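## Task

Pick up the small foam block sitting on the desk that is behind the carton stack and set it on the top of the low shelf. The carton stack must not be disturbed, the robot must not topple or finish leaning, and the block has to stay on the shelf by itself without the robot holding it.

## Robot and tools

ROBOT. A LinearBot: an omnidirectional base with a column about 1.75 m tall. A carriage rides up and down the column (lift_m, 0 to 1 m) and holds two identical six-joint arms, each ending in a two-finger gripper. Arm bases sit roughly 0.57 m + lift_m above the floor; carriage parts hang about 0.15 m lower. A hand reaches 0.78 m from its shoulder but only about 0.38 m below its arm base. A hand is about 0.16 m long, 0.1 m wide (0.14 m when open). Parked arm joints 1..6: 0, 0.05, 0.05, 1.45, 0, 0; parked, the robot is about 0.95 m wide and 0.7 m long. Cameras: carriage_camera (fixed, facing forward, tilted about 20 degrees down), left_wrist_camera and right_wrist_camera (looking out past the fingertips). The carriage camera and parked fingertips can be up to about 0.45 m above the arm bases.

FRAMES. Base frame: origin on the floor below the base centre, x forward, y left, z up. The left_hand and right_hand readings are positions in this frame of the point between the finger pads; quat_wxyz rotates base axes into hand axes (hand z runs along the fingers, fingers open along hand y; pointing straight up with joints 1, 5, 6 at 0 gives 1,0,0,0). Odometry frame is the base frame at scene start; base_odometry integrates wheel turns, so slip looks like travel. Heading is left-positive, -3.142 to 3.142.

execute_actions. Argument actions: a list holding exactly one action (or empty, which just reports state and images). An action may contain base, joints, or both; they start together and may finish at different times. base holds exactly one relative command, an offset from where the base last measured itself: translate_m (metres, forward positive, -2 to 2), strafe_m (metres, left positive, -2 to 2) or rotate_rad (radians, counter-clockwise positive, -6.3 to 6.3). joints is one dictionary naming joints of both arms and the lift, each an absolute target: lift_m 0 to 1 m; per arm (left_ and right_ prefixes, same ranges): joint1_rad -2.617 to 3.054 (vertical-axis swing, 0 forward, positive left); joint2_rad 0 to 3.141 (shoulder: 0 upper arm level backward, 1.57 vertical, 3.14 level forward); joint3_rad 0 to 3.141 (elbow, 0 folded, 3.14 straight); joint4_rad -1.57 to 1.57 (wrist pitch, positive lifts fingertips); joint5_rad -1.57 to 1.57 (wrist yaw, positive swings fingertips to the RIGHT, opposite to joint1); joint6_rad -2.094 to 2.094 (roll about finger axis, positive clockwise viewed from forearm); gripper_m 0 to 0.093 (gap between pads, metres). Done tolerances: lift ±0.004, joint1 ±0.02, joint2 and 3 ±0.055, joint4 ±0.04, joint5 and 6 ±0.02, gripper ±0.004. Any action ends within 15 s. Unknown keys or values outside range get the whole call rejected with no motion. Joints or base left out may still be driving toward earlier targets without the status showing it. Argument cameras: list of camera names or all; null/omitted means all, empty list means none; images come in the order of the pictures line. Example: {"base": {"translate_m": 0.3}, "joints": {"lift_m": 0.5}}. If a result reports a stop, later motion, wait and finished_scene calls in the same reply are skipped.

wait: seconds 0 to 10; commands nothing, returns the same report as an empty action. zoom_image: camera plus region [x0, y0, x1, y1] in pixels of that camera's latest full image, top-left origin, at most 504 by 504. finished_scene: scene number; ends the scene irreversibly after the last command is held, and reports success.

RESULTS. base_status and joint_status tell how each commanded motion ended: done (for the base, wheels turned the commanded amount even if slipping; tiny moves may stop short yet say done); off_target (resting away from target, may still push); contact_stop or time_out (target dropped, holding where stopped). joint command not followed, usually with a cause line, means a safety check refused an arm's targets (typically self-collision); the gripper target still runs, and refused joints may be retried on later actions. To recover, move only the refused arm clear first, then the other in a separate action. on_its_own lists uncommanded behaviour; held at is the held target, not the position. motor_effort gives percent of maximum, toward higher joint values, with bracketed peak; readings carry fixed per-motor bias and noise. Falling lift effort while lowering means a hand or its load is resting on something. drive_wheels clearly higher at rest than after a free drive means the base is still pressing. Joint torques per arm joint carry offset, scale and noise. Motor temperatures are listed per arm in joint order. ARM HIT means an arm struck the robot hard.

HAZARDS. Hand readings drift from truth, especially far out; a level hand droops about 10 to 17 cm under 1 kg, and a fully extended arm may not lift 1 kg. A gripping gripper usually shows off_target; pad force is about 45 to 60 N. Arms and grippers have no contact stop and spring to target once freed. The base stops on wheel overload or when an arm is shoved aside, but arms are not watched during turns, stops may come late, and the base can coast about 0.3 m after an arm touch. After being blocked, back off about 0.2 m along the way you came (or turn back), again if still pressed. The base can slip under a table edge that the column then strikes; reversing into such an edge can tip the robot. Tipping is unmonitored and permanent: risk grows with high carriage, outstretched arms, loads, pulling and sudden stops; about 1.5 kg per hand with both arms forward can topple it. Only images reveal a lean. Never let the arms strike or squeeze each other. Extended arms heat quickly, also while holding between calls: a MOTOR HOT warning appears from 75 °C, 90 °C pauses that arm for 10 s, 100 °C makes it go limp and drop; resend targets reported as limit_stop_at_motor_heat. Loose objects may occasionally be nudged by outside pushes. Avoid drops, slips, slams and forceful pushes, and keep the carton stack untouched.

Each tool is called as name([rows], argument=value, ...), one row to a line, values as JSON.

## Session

execute_actions(actions=[])

Scene clock: 0.00 s.
Joint torques (N m, as the arm reports them, + toward a larger angle): no reading
Motor temperatures (°C, as the motors report them): left_arm=[25 29 28 26 27 26] | right_arm=[25 29 27 27 24 25]
base_odometry: x=+0.000 y=+0.000 heading=+0.000 (m, m, rad; odometry frame)
base_status: not commanded
joint_positions: lift_m=+0.302 left_joint1_rad=+0.019 left_joint2_rad=+0.034 left_joint3_rad=+0.042 left_joint4_rad=+1.445 left_joint5_rad=-0.014 left_joint6_rad=-0.024 left_gripper_m=+0.094 right_joint1_rad=-0.006 right_joint2_rad=+0.041 right_joint3_rad=+0.038 right_joint4_rad=+1.462 right_joint5_rad=-0.003 right_joint6_rad=-0.042 right_gripper_m=+0.095
joint_status: not commanded
motor_effort: lift_m=+23 drive_wheels=+2 (%)
left_hand: x=+0.2863 y=+0.3131 z=+1.2817 quat_wxyz=(+0.998, -0.008, +0.058, -0.002) (m; base frame)
right_hand: x=+0.2858 y=-0.3099 z=+1.2809 quat_wxyz=(+0.998, -0.002, +0.056, -0.024) (m; base frame)
pictures: carriage_camera, left_wrist_camera, right_wrist_camera
Images, in order (width x height): carriage_camera 672x504, left_wrist_camera 672x504, right_wrist_camera 672x504.

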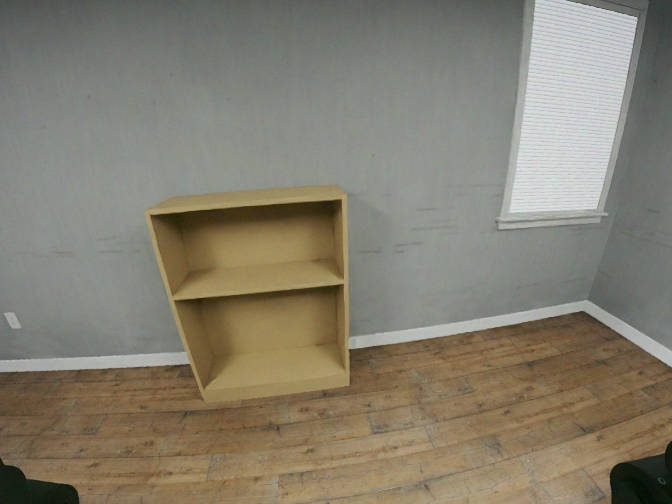

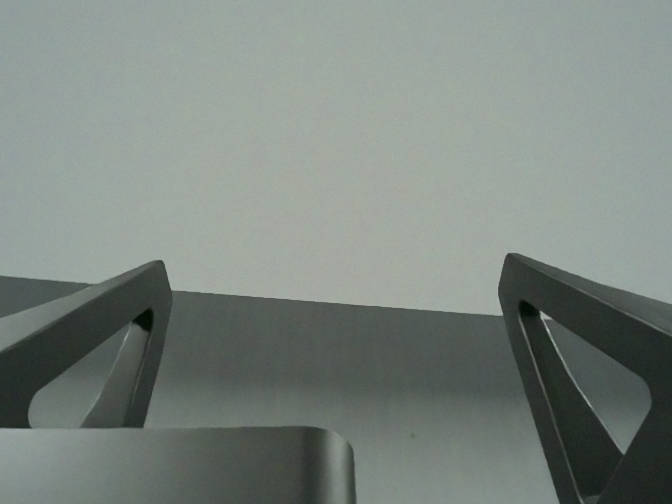

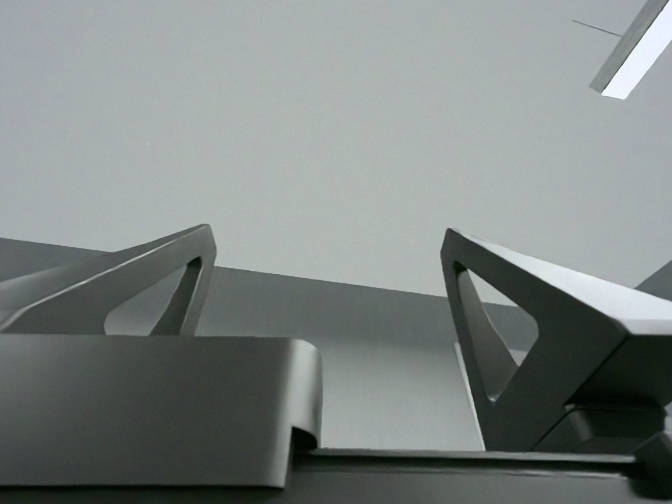

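execute_actions([
  {"base":{"rotate_rad":-2.96},"joints":{"lift_m":1.0}},
], cameras=["carriage_camera"])

Scene clock: 10.23 s.
Joint torques (N m, as the arm reports them, + toward a larger angle): left_arm=[-0.19  3.57  7.29 -0.06  0.08  0.11] | right_arm=[-0.21  4.69  7.57 -0.32 -0.04  0.03]
Motor temperatures (°C, as the motors report them): left_arm=[25 29 30 26 27 26] | right_arm=[25 29 28 27 24 25]
base_odometry: x=+0.000 y=+0.000 heading=-2.960 (m, m, rad; odometry frame)
base_status: done
joint_positions: lift_m=+1.000 left_joint1_rad=+0.019 left_joint2_rad=+0.034 left_joint3_rad=+0.042 left_joint4_rad=+1.440 left_joint5_rad=-0.014 left_joint6_rad=-0.024 left_gripper_m=+0.094 right_joint1_rad=-0.006 right_joint2_rad=+0.041 right_joint3_rad=+0.038 right_joint4_rad=+1.459 right_joint5_rad=-0.002 right_joint6_rad=-0.042 right_gripper_m=+0.095
joint_status: all done
motor_effort: lift_m=+22(25) drive_wheels=+6(17) (%)
left_hand: x=+0.2876 y=+0.3131 z=+1.9793 quat_wxyz=(+0.998, -0.008, +0.061, -0.002) (m; base frame)
right_hand: x=+0.2865 y=-0.3100 z=+1.9786 quat_wxyz=(+0.998, -0.002, +0.057, -0.024) (m; base frame)
pictures: carriage_camera
Images, in order (width x height): carriage_camera 672x504.

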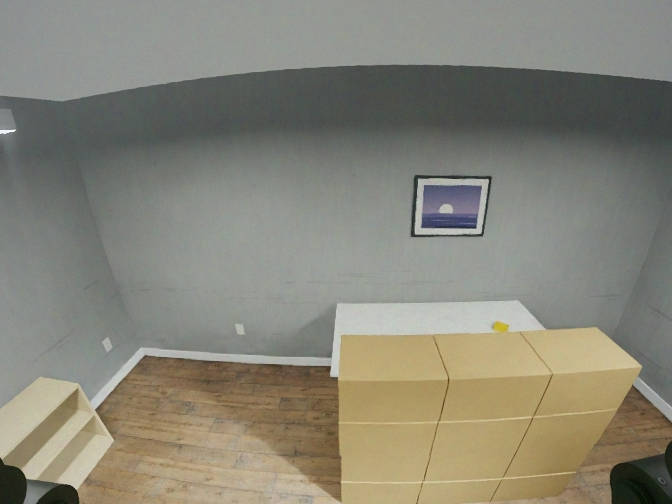

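execute_actions([
  {"base":{"strafe_m":-2.0},"joints":{"lift_m":0.5}},
], cameras=["carriage_camera"])

Scene clock: 21.33 s.
Joint torques (N m, as the arm reports them, + toward a larger angle): left_arm=[-0.16  3.68  7.29 -0.06  0.05  0.11] | right_arm=[-0.21  4.63  7.56 -0.32 -0.04  0.03]
Motor temperatures (°C, as the motors report them): left_arm=[25 30 31 26 27 26] | right_arm=[25 29 29 26 24 25]
base_odometry: x=-0.359 y=+1.967 heading=-2.961 (m, m, rad; odometry frame)
base_status: done
joint_positions: lift_m=+0.500 left_joint1_rad=+0.019 left_joint2_rad=+0.034 left_joint3_rad=+0.042 left_joint4_rad=+1.442 left_joint5_rad=-0.014 left_joint6_rad=-0.024 left_gripper_m=+0.094 right_joint1_rad=-0.006 right_joint2_rad=+0.041 right_joint3_rad=+0.038 right_joint4_rad=+1.459 right_joint5_rad=-0.002 right_joint6_rad=-0.042 right_gripper_m=+0.095
joint_status: all done
motor_effort: lift_m=+24(25) drive_wheels=-6(19) (%)
left_hand: x=+0.2873 y=+0.3131 z=+1.4793 quat_wxyz=(+0.998, -0.008, +0.060, -0.002) (m; base frame)
right_hand: x=+0.2865 y=-0.3100 z=+1.4785 quat_wxyz=(+0.998, -0.002, +0.057, -0.024) (m; base frame)
pictures: carriage_camera
Images, in order (width x height): carriage_camera 672x504.

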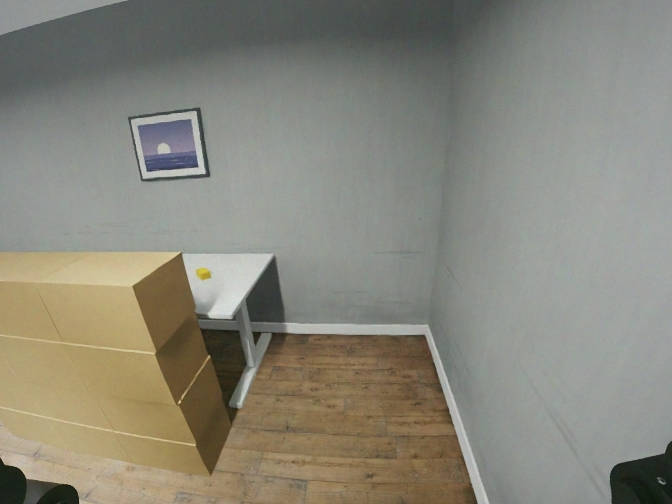

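execute_actions([
  {"base":{"rotate_rad":1.53}},
], cameras=["carriage_camera"])

Scene clock: 32.97 s.
Joint torques (N m, as the arm reports them, + toward a larger angle): left_arm=[-0.24  3.73  7.18 -0.05  0.05  0.1 ] | right_arm=[-0.2   4.62  7.58 -0.31 -0.04  0.02]
Motor temperatures (°C, as the motors report them): left_arm=[25 30 32 26 27 26] | right_arm=[25 29 29 26 24 25]
base_odometry: x=-0.359 y=+1.968 heading=-1.431 (m, m, rad; odometry frame)
base_status: done
joint_positions: lift_m=+0.500 left_joint1_rad=+0.019 left_joint2_rad=+0.034 left_joint3_rad=+0.042 left_joint4_rad=+1.441 left_joint5_rad=-0.014 left_joint6_rad=-0.024 left_gripper_m=+0.094 right_joint1_rad=-0.006 right_joint2_rad=+0.041 right_joint3_rad=+0.038 right_joint4_rad=+1.460 right_joint5_rad=-0.002 right_joint6_rad=-0.042 right_gripper_m=+0.095
joint_status: not commanded
motor_effort: lift_m=+22(25) drive_wheels=+7(15) (%)
left_hand: x=+0.2874 y=+0.3131 z=+1.4793 quat_wxyz=(+0.998, -0.008, +0.060, -0.002) (m; base frame)
right_hand: x=+0.2863 y=-0.3100 z=+1.4785 quat_wxyz=(+0.998, -0.002, +0.057, -0.024) (m; base frame)
pictures: carriage_camera
Images, in order (width x height): carriage_camera 672x504.

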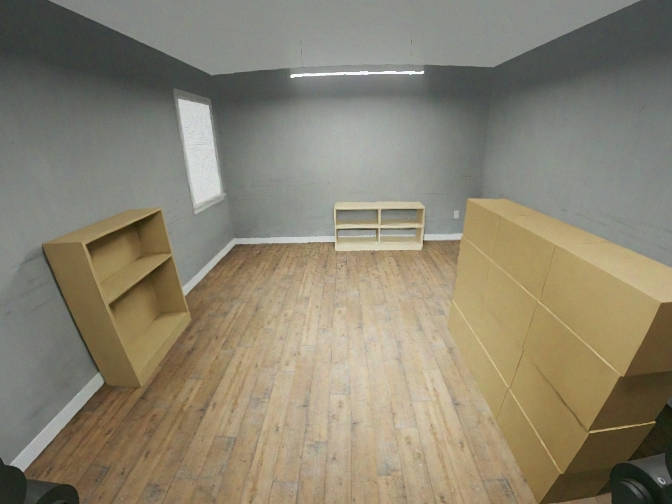

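execute_actions([
  {"base":{"strafe_m":-1.3}},
], cameras=["carriage_camera"])

Scene clock: 39.67 s.
Joint torques (N m, as the arm reports them, + toward a larger angle): left_arm=[-0.23  3.63  7.18 -0.09  0.01  0.11] | right_arm=[-0.22  4.63  7.61 -0.32 -0.03  0.03]
Motor temperatures (°C, as the motors report them): left_arm=[25 30 33 26 27 26] | right_arm=[25 29 29 26 24 25]
base_odometry: x=-1.646 y=+1.785 heading=-1.430 (m, m, rad; odometry frame)
base_status: done
joint_positions: lift_m=+0.500 left_joint1_rad=+0.019 left_joint2_rad=+0.034 left_joint3_rad=+0.042 left_joint4_rad=+1.441 left_joint5_rad=-0.014 left_joint6_rad=-0.024 left_gripper_m=+0.094 right_joint1_rad=-0.006 right_joint2_rad=+0.041 right_joint3_rad=+0.038 right_joint4_rad=+1.460 right_joint5_rad=-0.002 right_joint6_rad=-0.042 right_gripper_m=+0.095
joint_status: not commanded
motor_effort: lift_m=+25(23) drive_wheels=-5(19) (%)
left_hand: x=+0.2874 y=+0.3131 z=+1.4793 quat_wxyz=(+0.998, -0.008, +0.060, -0.002) (m; base frame)
right_hand: x=+0.2863 y=-0.3100 z=+1.4785 quat_wxyz=(+0.998, -0.002, +0.057, -0.024) (m; base frame)
pictures: carriage_camera
Images, in order (width x height): carriage_camera 672x504.

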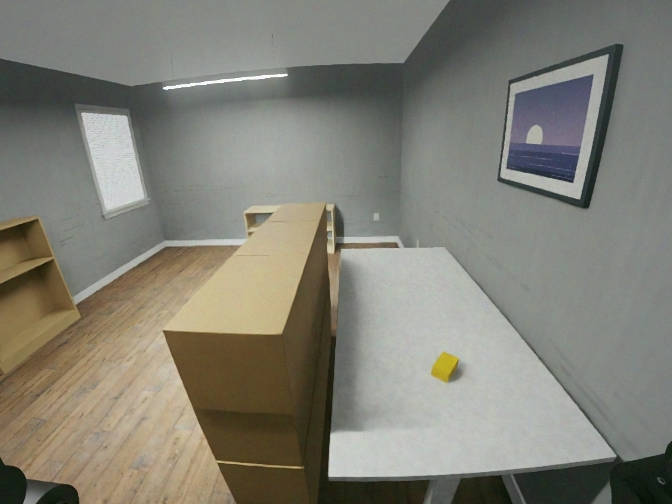

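zoom_image(camera="carriage_camera", region=[400, 330, 500, 405])

Region (400, 330, 500, 405) of carriage_camera's 672x504 image, scaled by 5.040, with more detail than that image has; it fills the top 378 rows of this view, and the rest is white.

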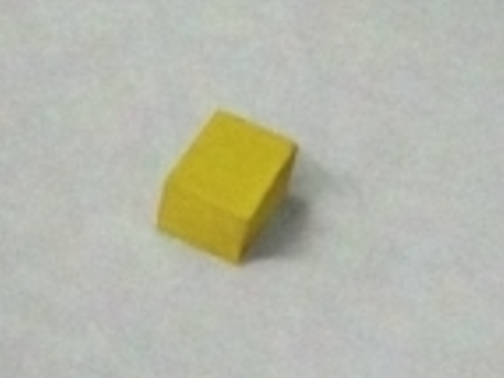

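execute_actions([
  {"base":{"translate_m":0.17},"joints":{"right_joint1_rad":-0.12,"right_joint2_rad":2.727,"right_joint3_rad":1.845,"right_joint4_rad":-0.669,"right_joint6_rad":0.605}},
], cameras=["carriage_camera","right_wrist_camera"])

Scene clock: 52.27 s.
Joint torques (N m, as the arm reports them, + toward a larger angle): left_arm=[-0.24  3.64  7.33 -0.07  0.05  0.09] | right_arm=[ -0.92 -15.35   7.69   0.28  -0.01   0.08]
Motor temperatures (°C, as the motors report them): left_arm=[25 30 33 26 27 26] | right_arm=[25 30 30 27 24 25]
base_odometry: x=-1.623 y=+1.616 heading=-1.431 (m, m, rad; odometry frame)
base_status: done
joint_positions: lift_m=+0.500 left_joint1_rad=+0.019 left_joint2_rad=+0.034 left_joint3_rad=+0.042 left_joint4_rad=+1.443 left_joint5_rad=-0.014 left_joint6_rad=-0.024 left_gripper_m=+0.094 right_joint1_rad=-0.111 right_joint2_rad=+2.727 right_joint3_rad=+1.835 right_joint4_rad=-0.669 right_joint5_rad=-0.002 right_joint6_rad=+0.598 right_gripper_m=+0.095
joint_status: all done
motor_effort: lift_m=+25(22) drive_wheels=-3(12) (%)
left_hand: x=+0.2870 y=+0.3131 z=+1.4793 quat_wxyz=(+0.998, -0.008, +0.060, -0.002) (m; base frame)
right_hand: x=+0.7190 y=-0.3613 z=+0.8719 quat_wxyz=(+0.005, +0.347, +0.938, +0.002) (m; base frame)
pictures: carriage_camera, right_wrist_camera
Images, in order (width x height): carriage_camera 672x504, right_wrist_camera 672x504.

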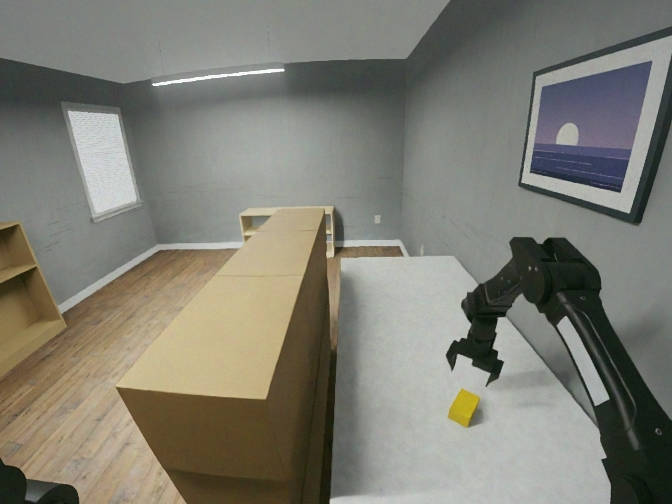

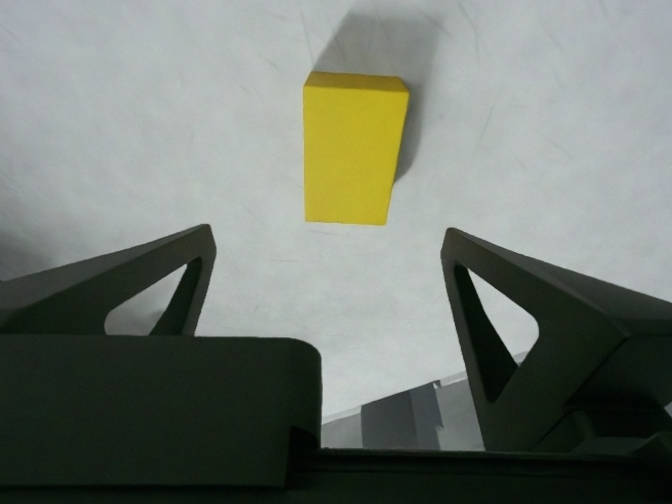

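execute_actions([
  {"joints":{"lift_m":0.43,"right_joint2_rad":2.697,"right_joint3_rad":1.756,"right_joint4_rad":-0.628,"right_joint6_rad":0.645}},
], cameras=["right_wrist_camera"])

Scene clock: 57.00 s.
Joint torques (N m, as the arm reports them, + toward a larger angle): left_arm=[-0.23  3.73  7.35 -0.1   0.03  0.11] | right_arm=[ -0.86 -15.66   5.31   0.31  -0.01   0.09]
Motor temperatures (°C, as the motors report them): left_arm=[25 30 33 26 27 26] | right_arm=[25 32 30 27 24 25]
base_odometry: x=-1.623 y=+1.616 heading=-1.431 (m, m, rad; odometry frame)
base_status: not commanded
joint_positions: lift_m=+0.430 left_joint1_rad=+0.019 left_joint2_rad=+0.034 left_joint3_rad=+0.042 left_joint4_rad=+1.444 left_joint5_rad=-0.014 left_joint6_rad=-0.024 left_gripper_m=+0.094 right_joint1_rad=-0.111 right_joint2_rad=+2.703 right_joint3_rad=+1.771 right_joint4_rad=-0.628 right_joint5_rad=-0.002 right_joint6_rad=+0.638 right_gripper_m=+0.095
joint_status: all done
motor_effort: lift_m=+25(22) drive_wheels=+4(3) (%)
left_hand: x=+0.2868 y=+0.3131 z=+1.4093 quat_wxyz=(+0.998, -0.008, +0.059, -0.002) (m; base frame)
right_hand: x=+0.7100 y=-0.3603 z=+0.7994 quat_wxyz=(+0.005, +0.366, +0.931, +0.002) (m; base frame)
pictures: right_wrist_camera
Images, in order (width x height): right_wrist_camera 672x504.

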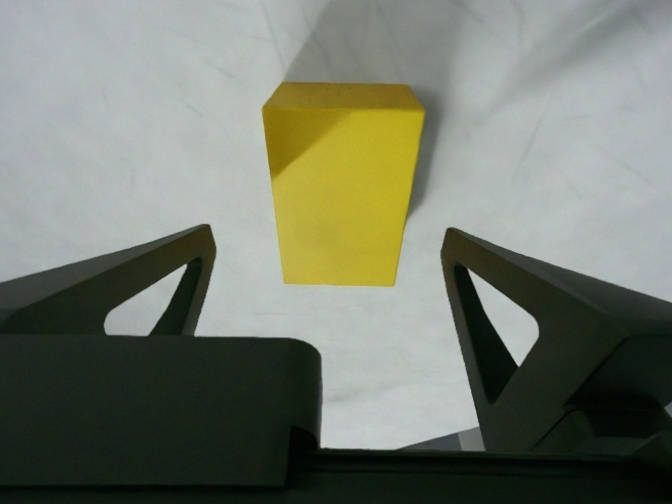

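execute_actions([
  {"joints":{"lift_m":0.382,"right_joint4_rad":-0.65}},
], cameras=["right_wrist_camera"])

Scene clock: 59.50 s.
Joint torques (N m, as the arm reports them, + toward a larger angle): left_arm=[-0.21  3.71  7.22 -0.07  0.04  0.12] | right_arm=[ -0.98 -15.28   5.27   0.25   0.     0.08]
Motor temperatures (°C, as the motors report them): left_arm=[25 31 34 26 27 26] | right_arm=[25 33 30 27 24 25]
base_odometry: x=-1.623 y=+1.616 heading=-1.431 (m, m, rad; odometry frame)
base_status: not commanded
joint_positions: lift_m=+0.382 left_joint1_rad=+0.019 left_joint2_rad=+0.034 left_joint3_rad=+0.042 left_joint4_rad=+1.444 left_joint5_rad=-0.014 left_joint6_rad=-0.024 left_gripper_m=+0.094 right_joint1_rad=-0.111 right_joint2_rad=+2.699 right_joint3_rad=+1.771 right_joint4_rad=-0.647 right_joint5_rad=-0.002 right_joint6_rad=+0.638 right_gripper_m=+0.095
joint_status: all done
motor_effort: lift_m=+20(22) drive_wheels=-3(3) (%)
left_hand: x=+0.2867 y=+0.3131 z=+1.3613 quat_wxyz=(+0.998, -0.008, +0.059, -0.002) (m; base frame)
right_hand: x=+0.7068 y=-0.3599 z=+0.7534 quat_wxyz=(-0.002, +0.366, +0.931, +0.000) (m; base frame)
pictures: right_wrist_camera
Images, in order (width x height): right_wrist_camera 672x504.

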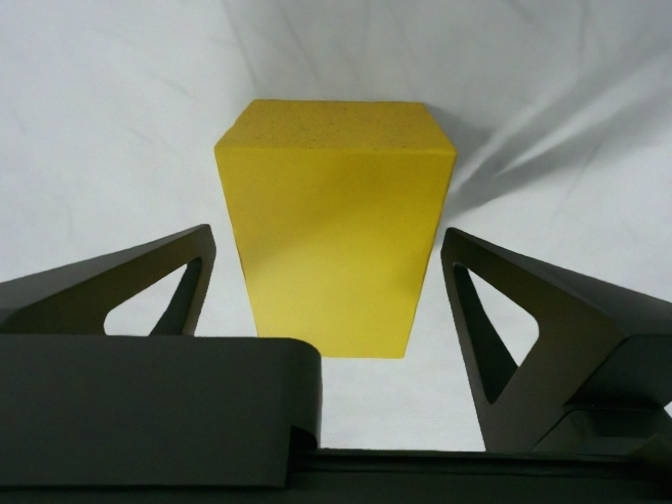

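execute_actions([
  {"joints":{"right_gripper_m":0.04}},
], cameras=["right_wrist_camera"])

Scene clock: 61.93 s.
Joint torques (N m, as the arm reports them, + toward a larger angle): left_arm=[-0.11  3.72  7.2  -0.09  0.04  0.09] | right_arm=[ -0.95 -15.3    5.35   0.23  -0.01   0.08]
Motor temperatures (°C, as the motors report them): left_arm=[25 31 34 26 27 26] | right_arm=[25 34 30 27 24 25]
base_odometry: x=-1.623 y=+1.616 heading=-1.431 (m, m, rad; odometry frame)
base_status: not commanded
joint_positions: lift_m=+0.382 left_joint1_rad=+0.019 left_joint2_rad=+0.034 left_joint3_rad=+0.042 left_joint4_rad=+1.444 left_joint5_rad=-0.014 left_joint6_rad=-0.024 left_gripper_m=+0.094 right_joint1_rad=-0.111 right_joint2_rad=+2.699 right_joint3_rad=+1.771 right_joint4_rad=-0.647 right_joint5_rad=-0.002 right_joint6_rad=+0.639 right_gripper_m=+0.058
joint_status: right_gripper_m off_target (ended at +0.058, target +0.040)
motor_effort: lift_m=+23(24) drive_wheels=-2(2) (%)
left_hand: x=+0.2867 y=+0.3131 z=+1.3613 quat_wxyz=(+0.998, -0.008, +0.059, -0.002) (m; base frame)
right_hand: x=+0.7068 y=-0.3599 z=+0.7534 quat_wxyz=(-0.002, +0.366, +0.931, +0.001) (m; base frame)
pictures: right_wrist_camera
Images, in order (width x height): right_wrist_camera 672x504.

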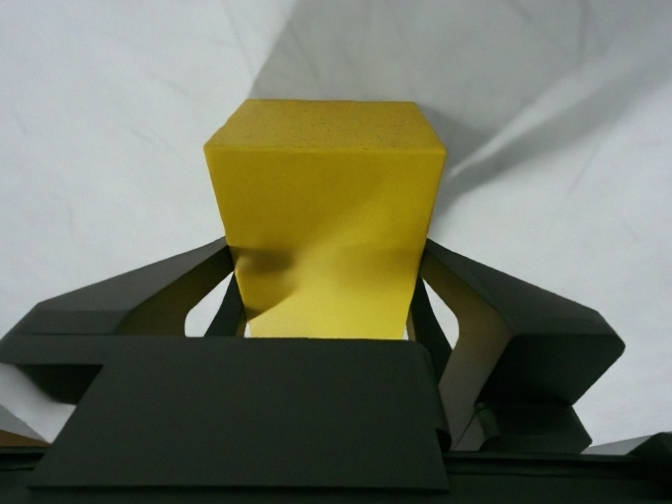

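execute_actions([
  {"joints":{"lift_m":0.42}},
], cameras=[])

execute_actions([
  {"base":{"translate_m":-0.2},"joints":{"lift_m":0.64,"right_joint1_rad":0,"right_joint2_rad":1.474,"right_joint3_rad":0.78,"right_joint4_rad":-0.867,"right_joint6_rad":0}},
], cameras=["carriage_camera","right_wrist_camera"])

Scene clock: 66.60 s.
Joint torques (N m, as the arm reports them, + toward a larger angle): left_arm=[-0.27  3.52  7.19 -0.12  0.04  0.11] | right_arm=[ -0.94 -14.55   5.38   0.27  -0.01   0.08]
Motor temperatures (°C, as the motors report them): left_arm=[25 31 34 26 27 26] | right_arm=[25 36 30 27 24 25]
base_odometry: x=-1.623 y=+1.616 heading=-1.431 (m, m, rad; odometry frame)
base_status: not commanded
joint_positions: lift_m=+0.420 left_joint1_rad=+0.019 left_joint2_rad=+0.034 left_joint3_rad=+0.042 left_joint4_rad=+1.444 left_joint5_rad=-0.014 left_joint6_rad=-0.024 left_gripper_m=+0.094 right_joint1_rad=-0.111 right_joint2_rad=+2.690 right_joint3_rad=+1.771 right_joint4_rad=-0.648 right_joint5_rad=-0.002 right_joint6_rad=+0.639 right_gripper_m=+0.058
joint_status: all done
motor_effort: lift_m=+24(27) drive_wheels=+4(3) (%)
left_hand: x=+0.2866 y=+0.3131 z=+1.3995 quat_wxyz=(+0.998, -0.008, +0.059, -0.002) (m; base frame)
right_hand: x=+0.7092 y=-0.3601 z=+0.7955 quat_wxyz=(+0.002, +0.366, +0.931, +0.002) (m; base frame)
pictures: none
No camera images: the call's "cameras" was empty. Leave "cameras" out to get every camera's image.

Scene clock: 68.80 s.
Joint torques (N m, as the arm reports them, + toward a larger angle): left_arm=[-0.24  3.46  7.23 -0.13  0.04  0.12] | right_arm=[-0.87 -6.05  5.24  0.39 -0.02 -0.03]
Motor temperatures (°C, as the motors report them): left_arm=[25 31 34 26 27 26] | right_arm=[25 37 30 27 24 25]
base_odometry: x=-1.651 y=+1.814 heading=-1.431 (m, m, rad; odometry frame)
base_status: done
joint_positions: lift_m=+0.640 left_joint1_rad=+0.019 left_joint2_rad=+0.034 left_joint3_rad=+0.042 left_joint4_rad=+1.447 left_joint5_rad=-0.014 left_joint6_rad=-0.024 left_gripper_m=+0.094 right_joint1_rad=+0.008 right_joint2_rad=+1.480 right_joint3_rad=+0.808 right_joint4_rad=-0.870 right_joint5_rad=-0.006 right_joint6_rad=+0.006 right_gripper_m=+0.058
joint_status: all done
motor_effort: lift_m=+23(26) drive_wheels=+1(13) (%)
left_hand: x=+0.2861 y=+0.3131 z=+1.6196 quat_wxyz=(+0.998, -0.008, +0.058, -0.002) (m; base frame)
right_hand: x=+0.4893 y=-0.3073 z=+1.2158 quat_wxyz=(+0.014, -0.001, +1.000, +0.003) (m; base frame)
pictures: carriage_camera, right_wrist_camera
Images, in order (width x height): carriage_camera 672x504, right_wrist_camera 672x504.

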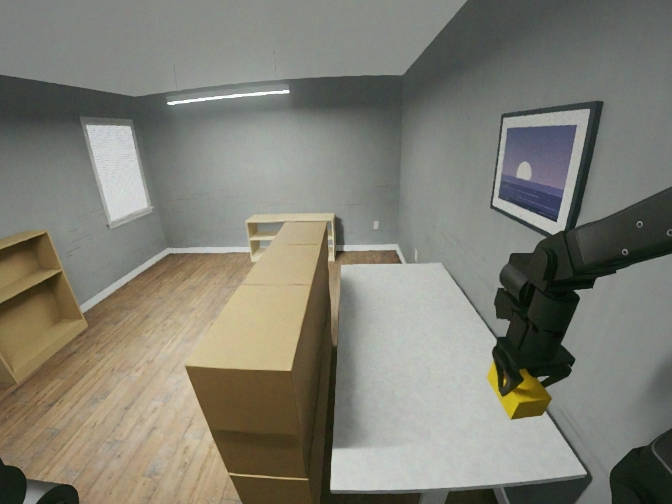

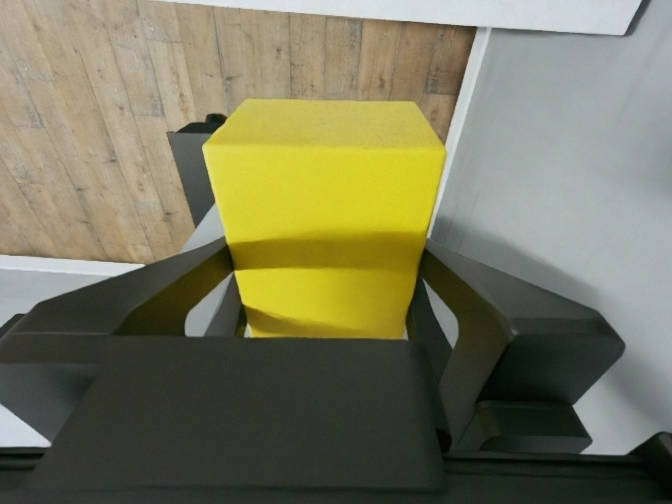

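execute_actions([
  {"base":{"strafe_m":1.1}},
], cameras=["carriage_camera"])

Scene clock: 74.73 s.
Joint torques (N m, as the arm reports them, + toward a larger angle): left_arm=[-0.28  3.66  7.23 -0.14  0.05  0.11] | right_arm=[-0.89 -6.05  5.3   0.4  -0.04 -0.04]
Motor temperatures (°C, as the motors report them): left_arm=[25 31 34 26 27 26] | right_arm=[25 36 30 27 24 25]
base_odometry: x=-0.562 y=+1.969 heading=-1.431 (m, m, rad; odometry frame)
base_status: done
joint_positions: lift_m=+0.640 left_joint1_rad=+0.019 left_joint2_rad=+0.034 left_joint3_rad=+0.042 left_joint4_rad=+1.447 left_joint5_rad=-0.014 left_joint6_rad=-0.024 left_gripper_m=+0.094 right_joint1_rad=+0.008 right_joint2_rad=+1.480 right_joint3_rad=+0.808 right_joint4_rad=-0.870 right_joint5_rad=-0.005 right_joint6_rad=+0.006 right_gripper_m=+0.058
joint_status: not commanded
motor_effort: lift_m=+22(21) drive_wheels=-1(13) (%)
left_hand: x=+0.2861 y=+0.3131 z=+1.6196 quat_wxyz=(+0.998, -0.008, +0.058, -0.002) (m; base frame)
right_hand: x=+0.4893 y=-0.3074 z=+1.2158 quat_wxyz=(+0.014, -0.001, +1.000, +0.003) (m; base frame)
pictures: carriage_camera
Images, in order (width x height): carriage_camera 672x504.

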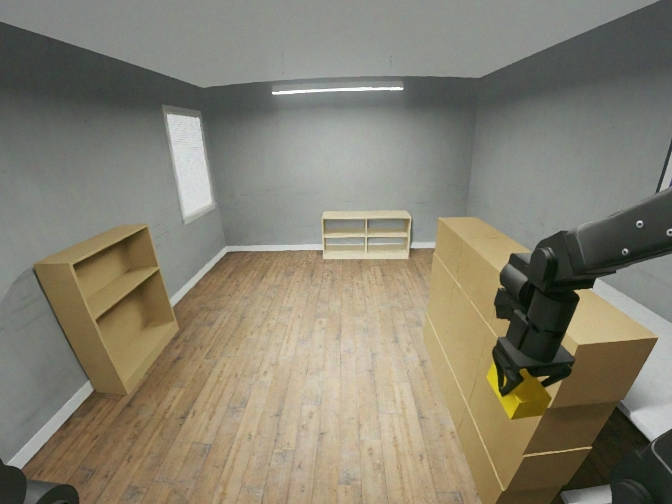

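execute_actions([
  {"base":{"translate_m":2.0},"joints":{"lift_m":0.3}},
], cameras=["carriage_camera"])

Scene clock: 82.67 s.
Joint torques (N m, as the arm reports them, + toward a larger angle): left_arm=[-0.26  3.55  7.19 -0.11  0.03  0.09] | right_arm=[-0.89 -5.81  6.21  0.37 -0.04 -0.04]
Motor temperatures (°C, as the motors report them): left_arm=[25 31 34 26 27 26] | right_arm=[25 35 30 27 24 25]
base_odometry: x=-0.281 y=-0.012 heading=-1.430 (m, m, rad; odometry frame)
base_status: done
joint_positions: lift_m=+0.300 left_joint1_rad=+0.019 left_joint2_rad=+0.034 left_joint3_rad=+0.042 left_joint4_rad=+1.447 left_joint5_rad=-0.014 left_joint6_rad=-0.024 left_gripper_m=+0.094 right_joint1_rad=+0.008 right_joint2_rad=+1.478 right_joint3_rad=+0.797 right_joint4_rad=-0.870 right_joint5_rad=-0.005 right_joint6_rad=+0.006 right_gripper_m=+0.058
joint_status: all done
motor_effort: lift_m=+23(25) drive_wheels=-3(17) (%)
left_hand: x=+0.2861 y=+0.3131 z=+1.2794 quat_wxyz=(+0.998, -0.008, +0.058, -0.002) (m; base frame)
right_hand: x=+0.4855 y=-0.3075 z=+0.8735 quat_wxyz=(+0.010, -0.001, +1.000, +0.002) (m; base frame)
pictures: carriage_camera
Images, in order (width x height): carriage_camera 672x504.

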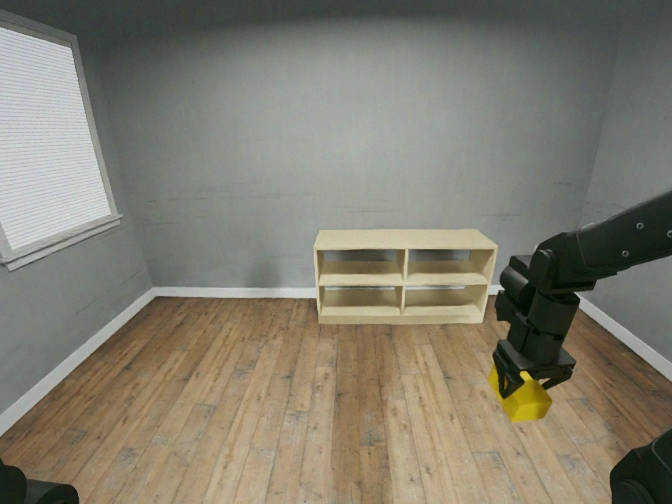

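execute_actions([
  {"base":{"translate_m":1.36},"joints":{"right_joint2_rad":2.411,"right_joint3_rad":1.41,"right_joint4_rad":-0.54}},
], cameras=["carriage_camera","right_wrist_camera"])

Scene clock: 89.30 s.
Joint torques (N m, as the arm reports them, + toward a larger angle): left_arm=[-0.19  3.73  7.09 -0.13  0.06  0.1 ] | right_arm=[ -0.93 -13.33   8.7    0.31  -0.03  -0.03]
Motor temperatures (°C, as the motors report them): left_arm=[25 31 35 26 27 26] | right_arm=[25 36 30 27 24 25]
base_odometry: x=-0.089 y=-1.358 heading=-1.430 (m, m, rad; odometry frame)
base_status: done
joint_positions: lift_m=+0.300 left_joint1_rad=+0.019 left_joint2_rad=+0.034 left_joint3_rad=+0.042 left_joint4_rad=+1.446 left_joint5_rad=-0.014 left_joint6_rad=-0.024 left_gripper_m=+0.094 right_joint1_rad=+0.008 right_joint2_rad=+2.414 right_joint3_rad=+1.382 right_joint4_rad=-0.542 right_joint5_rad=-0.005 right_joint6_rad=+0.006 right_gripper_m=+0.058
joint_status: all done
motor_effort: lift_m=+22(23) drive_wheels=-3(15) (%)
left_hand: x=+0.2863 y=+0.3131 z=+1.2794 quat_wxyz=(+0.998, -0.008, +0.058, -0.002) (m; base frame)
right_hand: x=+0.6507 y=-0.3062 z=+0.7143 quat_wxyz=(-0.001, -0.001, +1.000, +0.002) (m; base frame)
pictures: carriage_camera, right_wrist_camera
Images, in order (width x height): carriage_camera 672x504, right_wrist_camera 672x504.

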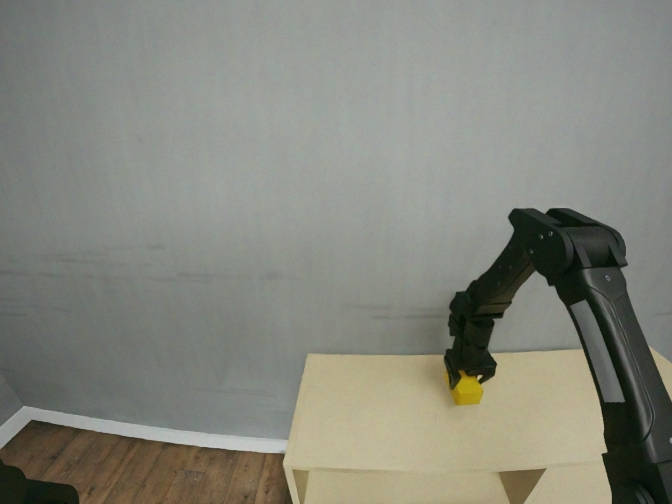

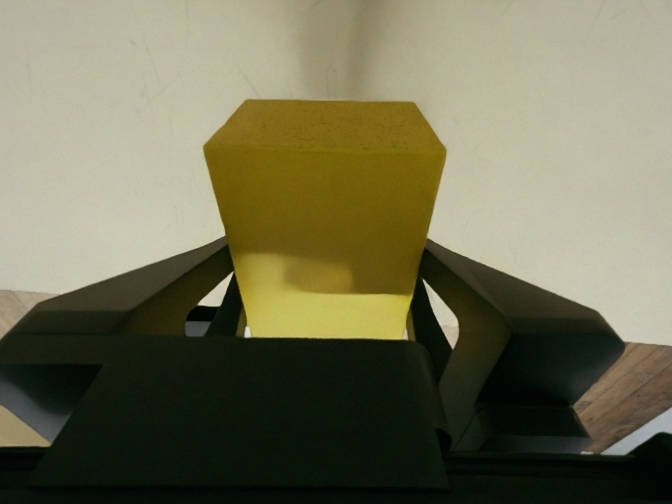

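execute_actions([
  {"joints":{"lift_m":0.235}},
], cameras=[])

Scene clock: 91.77 s.
Joint torques (N m, as the arm reports them, + toward a larger angle): left_arm=[-0.21  3.65  7.15 -0.12  0.05  0.1 ] | right_arm=[ -0.87 -13.32   7.81   0.32  -0.04  -0.04]
Motor temperatures (°C, as the motors report them): left_arm=[25 31 35 26 27 26] | right_arm=[25 37 30 27 24 25]
base_odometry: x=-0.089 y=-1.358 heading=-1.430 (m, m, rad; odometry frame)
base_status: not commanded
joint_positions: lift_m=+0.235 left_joint1_rad=+0.019 left_joint2_rad=+0.034 left_joint3_rad=+0.042 left_joint4_rad=+1.446 left_joint5_rad=-0.014 left_joint6_rad=-0.024 left_gripper_m=+0.094 right_joint1_rad=+0.008 right_joint2_rad=+2.413 right_joint3_rad=+1.392 right_joint4_rad=-0.541 right_joint5_rad=-0.005 right_joint6_rad=+0.006 right_gripper_m=+0.058
joint_status: all done
motor_effort: lift_m=+22(23) drive_wheels=-3(3) (%)
left_hand: x=+0.2863 y=+0.3131 z=+1.2144 quat_wxyz=(+0.998, -0.008, +0.058, -0.002) (m; base frame)
right_hand: x=+0.6554 y=-0.3061 z=+0.6515 quat_wxyz=(+0.005, -0.001, +1.000, +0.002) (m; base frame)
pictures: none
No camera images: the call's "cameras" was empty. Leave "cameras" out to get every camera's image.

execute_actions([
  {"joints":{"lift_m":0.221}},
], cameras=["carriage_camera"])

Scene clock: 93.40 s.
Joint torques (N m, as the arm reports them, + toward a larger angle): left_arm=[-0.17  3.68  7.17 -0.1   0.03  0.1 ] | right_arm=[ -0.85 -12.5    7.69   0.43  -0.03  -0.02]
Motor temperatures (°C, as the motors report them): left_arm=[25 31 35 26 27 26] | right_arm=[25 37 30 27 24 25]
base_odometry: x=-0.089 y=-1.358 heading=-1.430 (m, m, rad; odometry frame)
base_status: not commanded
joint_positions: lift_m=+0.221 left_joint1_rad=+0.019 left_joint2_rad=+0.034 left_joint3_rad=+0.042 left_joint4_rad=+1.445 left_joint5_rad=-0.014 left_joint6_rad=-0.024 left_gripper_m=+0.094 right_joint1_rad=+0.008 right_joint2_rad=+2.402 right_joint3_rad=+1.395 right_joint4_rad=-0.550 right_joint5_rad=-0.005 right_joint6_rad=+0.006 right_gripper_m=+0.058
joint_status: all done
motor_effort: lift_m=+21(20) drive_wheels=-3(3) (%)
left_hand: x=+0.2863 y=+0.3131 z=+1.2005 quat_wxyz=(+0.998, -0.008, +0.058, -0.002) (m; base frame)
right_hand: x=+0.6571 y=-0.3061 z=+0.6423 quat_wxyz=(+0.007, -0.001, +1.000, +0.002) (m; base frame)
pictures: carriage_camera
Images, in order (width x height): carriage_camera 672x504.

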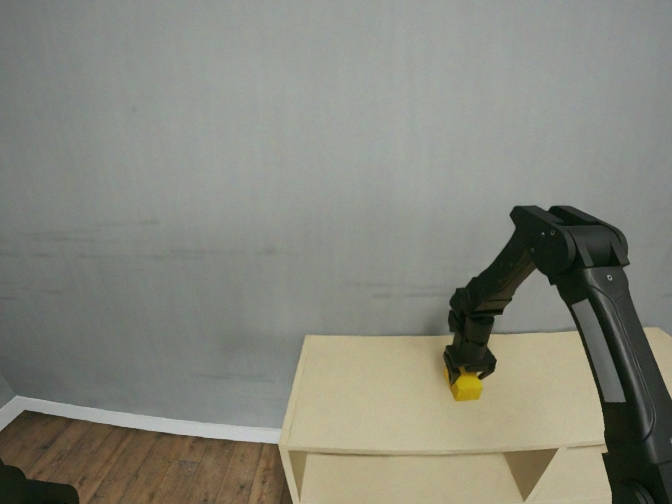

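execute_actions([
  {"joints":{"right_gripper_m":0.093}},
], cameras=[])

execute_actions([
  {"joints":{"lift_m":0.32}},
], cameras=["carriage_camera","right_wrist_camera"])

Scene clock: 95.60 s.
Joint torques (N m, as the arm reports them, + toward a larger angle): left_arm=[-0.13  3.73  7.2  -0.11  0.04  0.1 ] | right_arm=[ -0.88 -12.59   7.68   0.42  -0.03  -0.03]
Motor temperatures (°C, as the motors report them): left_arm=[25 31 35 26 27 26] | right_arm=[25 38 30 27 24 25]
base_odometry: x=-0.089 y=-1.358 heading=-1.430 (m, m, rad; odometry frame)
base_status: not commanded
joint_positions: lift_m=+0.221 left_joint1_rad=+0.019 left_joint2_rad=+0.034 left_joint3_rad=+0.042 left_joint4_rad=+1.445 left_joint5_rad=-0.014 left_joint6_rad=-0.024 left_gripper_m=+0.094 right_joint1_rad=+0.008 right_joint2_rad=+2.402 right_joint3_rad=+1.395 right_joint4_rad=-0.547 right_joint5_rad=-0.004 right_joint6_rad=+0.006 right_gripper_m=+0.093
joint_status: all done
motor_effort: lift_m=+23(24) drive_wheels=-2(3) (%)
left_hand: x=+0.2863 y=+0.3131 z=+1.2005 quat_wxyz=(+0.998, -0.008, +0.058, -0.002) (m; base frame)
right_hand: x=+0.6578 y=-0.3062 z=+0.6423 quat_wxyz=(+0.008, -0.001, +1.000, +0.002) (m; base frame)
pictures: none
No camera images: the call's "cameras" was empty. Leave "cameras" out to get every camera's image.

Scene clock: 96.53 s.
Joint torques (N m, as the arm reports them, + toward a larger angle): left_arm=[-0.23  3.6   7.17 -0.11  0.04  0.1 ] | right_arm=[ -0.86 -12.82   7.73   0.33  -0.04  -0.03]
Motor temperatures (°C, as the motors report them): left_arm=[25 31 35 26 27 26] | right_arm=[25 38 30 27 24 25]
base_odometry: x=-0.089 y=-1.358 heading=-1.430 (m, m, rad; odometry frame)
base_status: not commanded
joint_positions: lift_m=+0.320 left_joint1_rad=+0.019 left_joint2_rad=+0.034 left_joint3_rad=+0.042 left_joint4_rad=+1.445 left_joint5_rad=-0.014 left_joint6_rad=-0.024 left_gripper_m=+0.094 right_joint1_rad=+0.008 right_joint2_rad=+2.406 right_joint3_rad=+1.395 right_joint4_rad=-0.540 right_joint5_rad=-0.004 right_joint6_rad=+0.006 right_gripper_m=+0.093
joint_status: all done
motor_effort: lift_m=+20(27) drive_wheels=-3(3) (%)
left_hand: x=+0.2864 y=+0.3131 z=+1.2995 quat_wxyz=(+0.998, -0.008, +0.059, -0.002) (m; base frame)
right_hand: x=+0.6585 y=-0.3062 z=+0.7400 quat_wxyz=(+0.010, -0.001, +1.000, +0.002) (m; base frame)
pictures: carriage_camera, right_wrist_camera
Images, in order (width x height): carriage_camera 672x504, right_wrist_camera 672x504.

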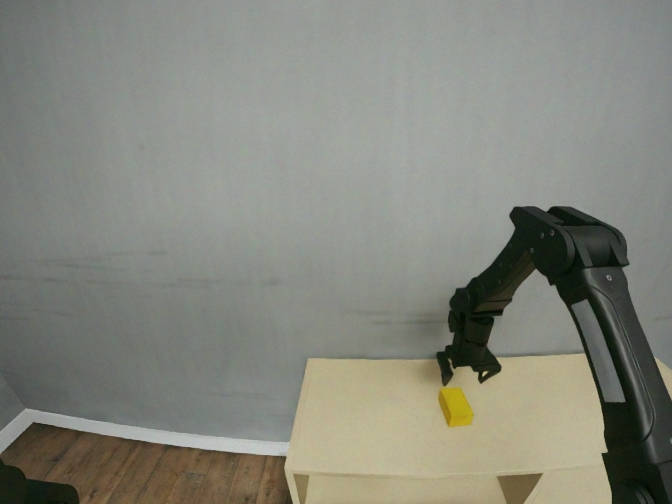

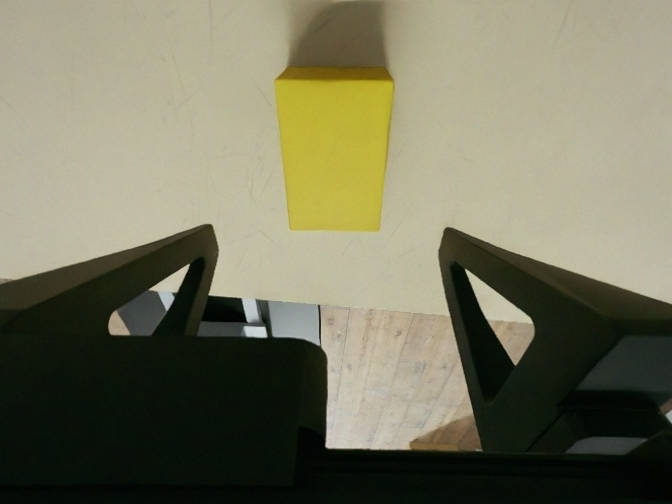

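finished_scene(scene=2)

The scene is finished: the task was done.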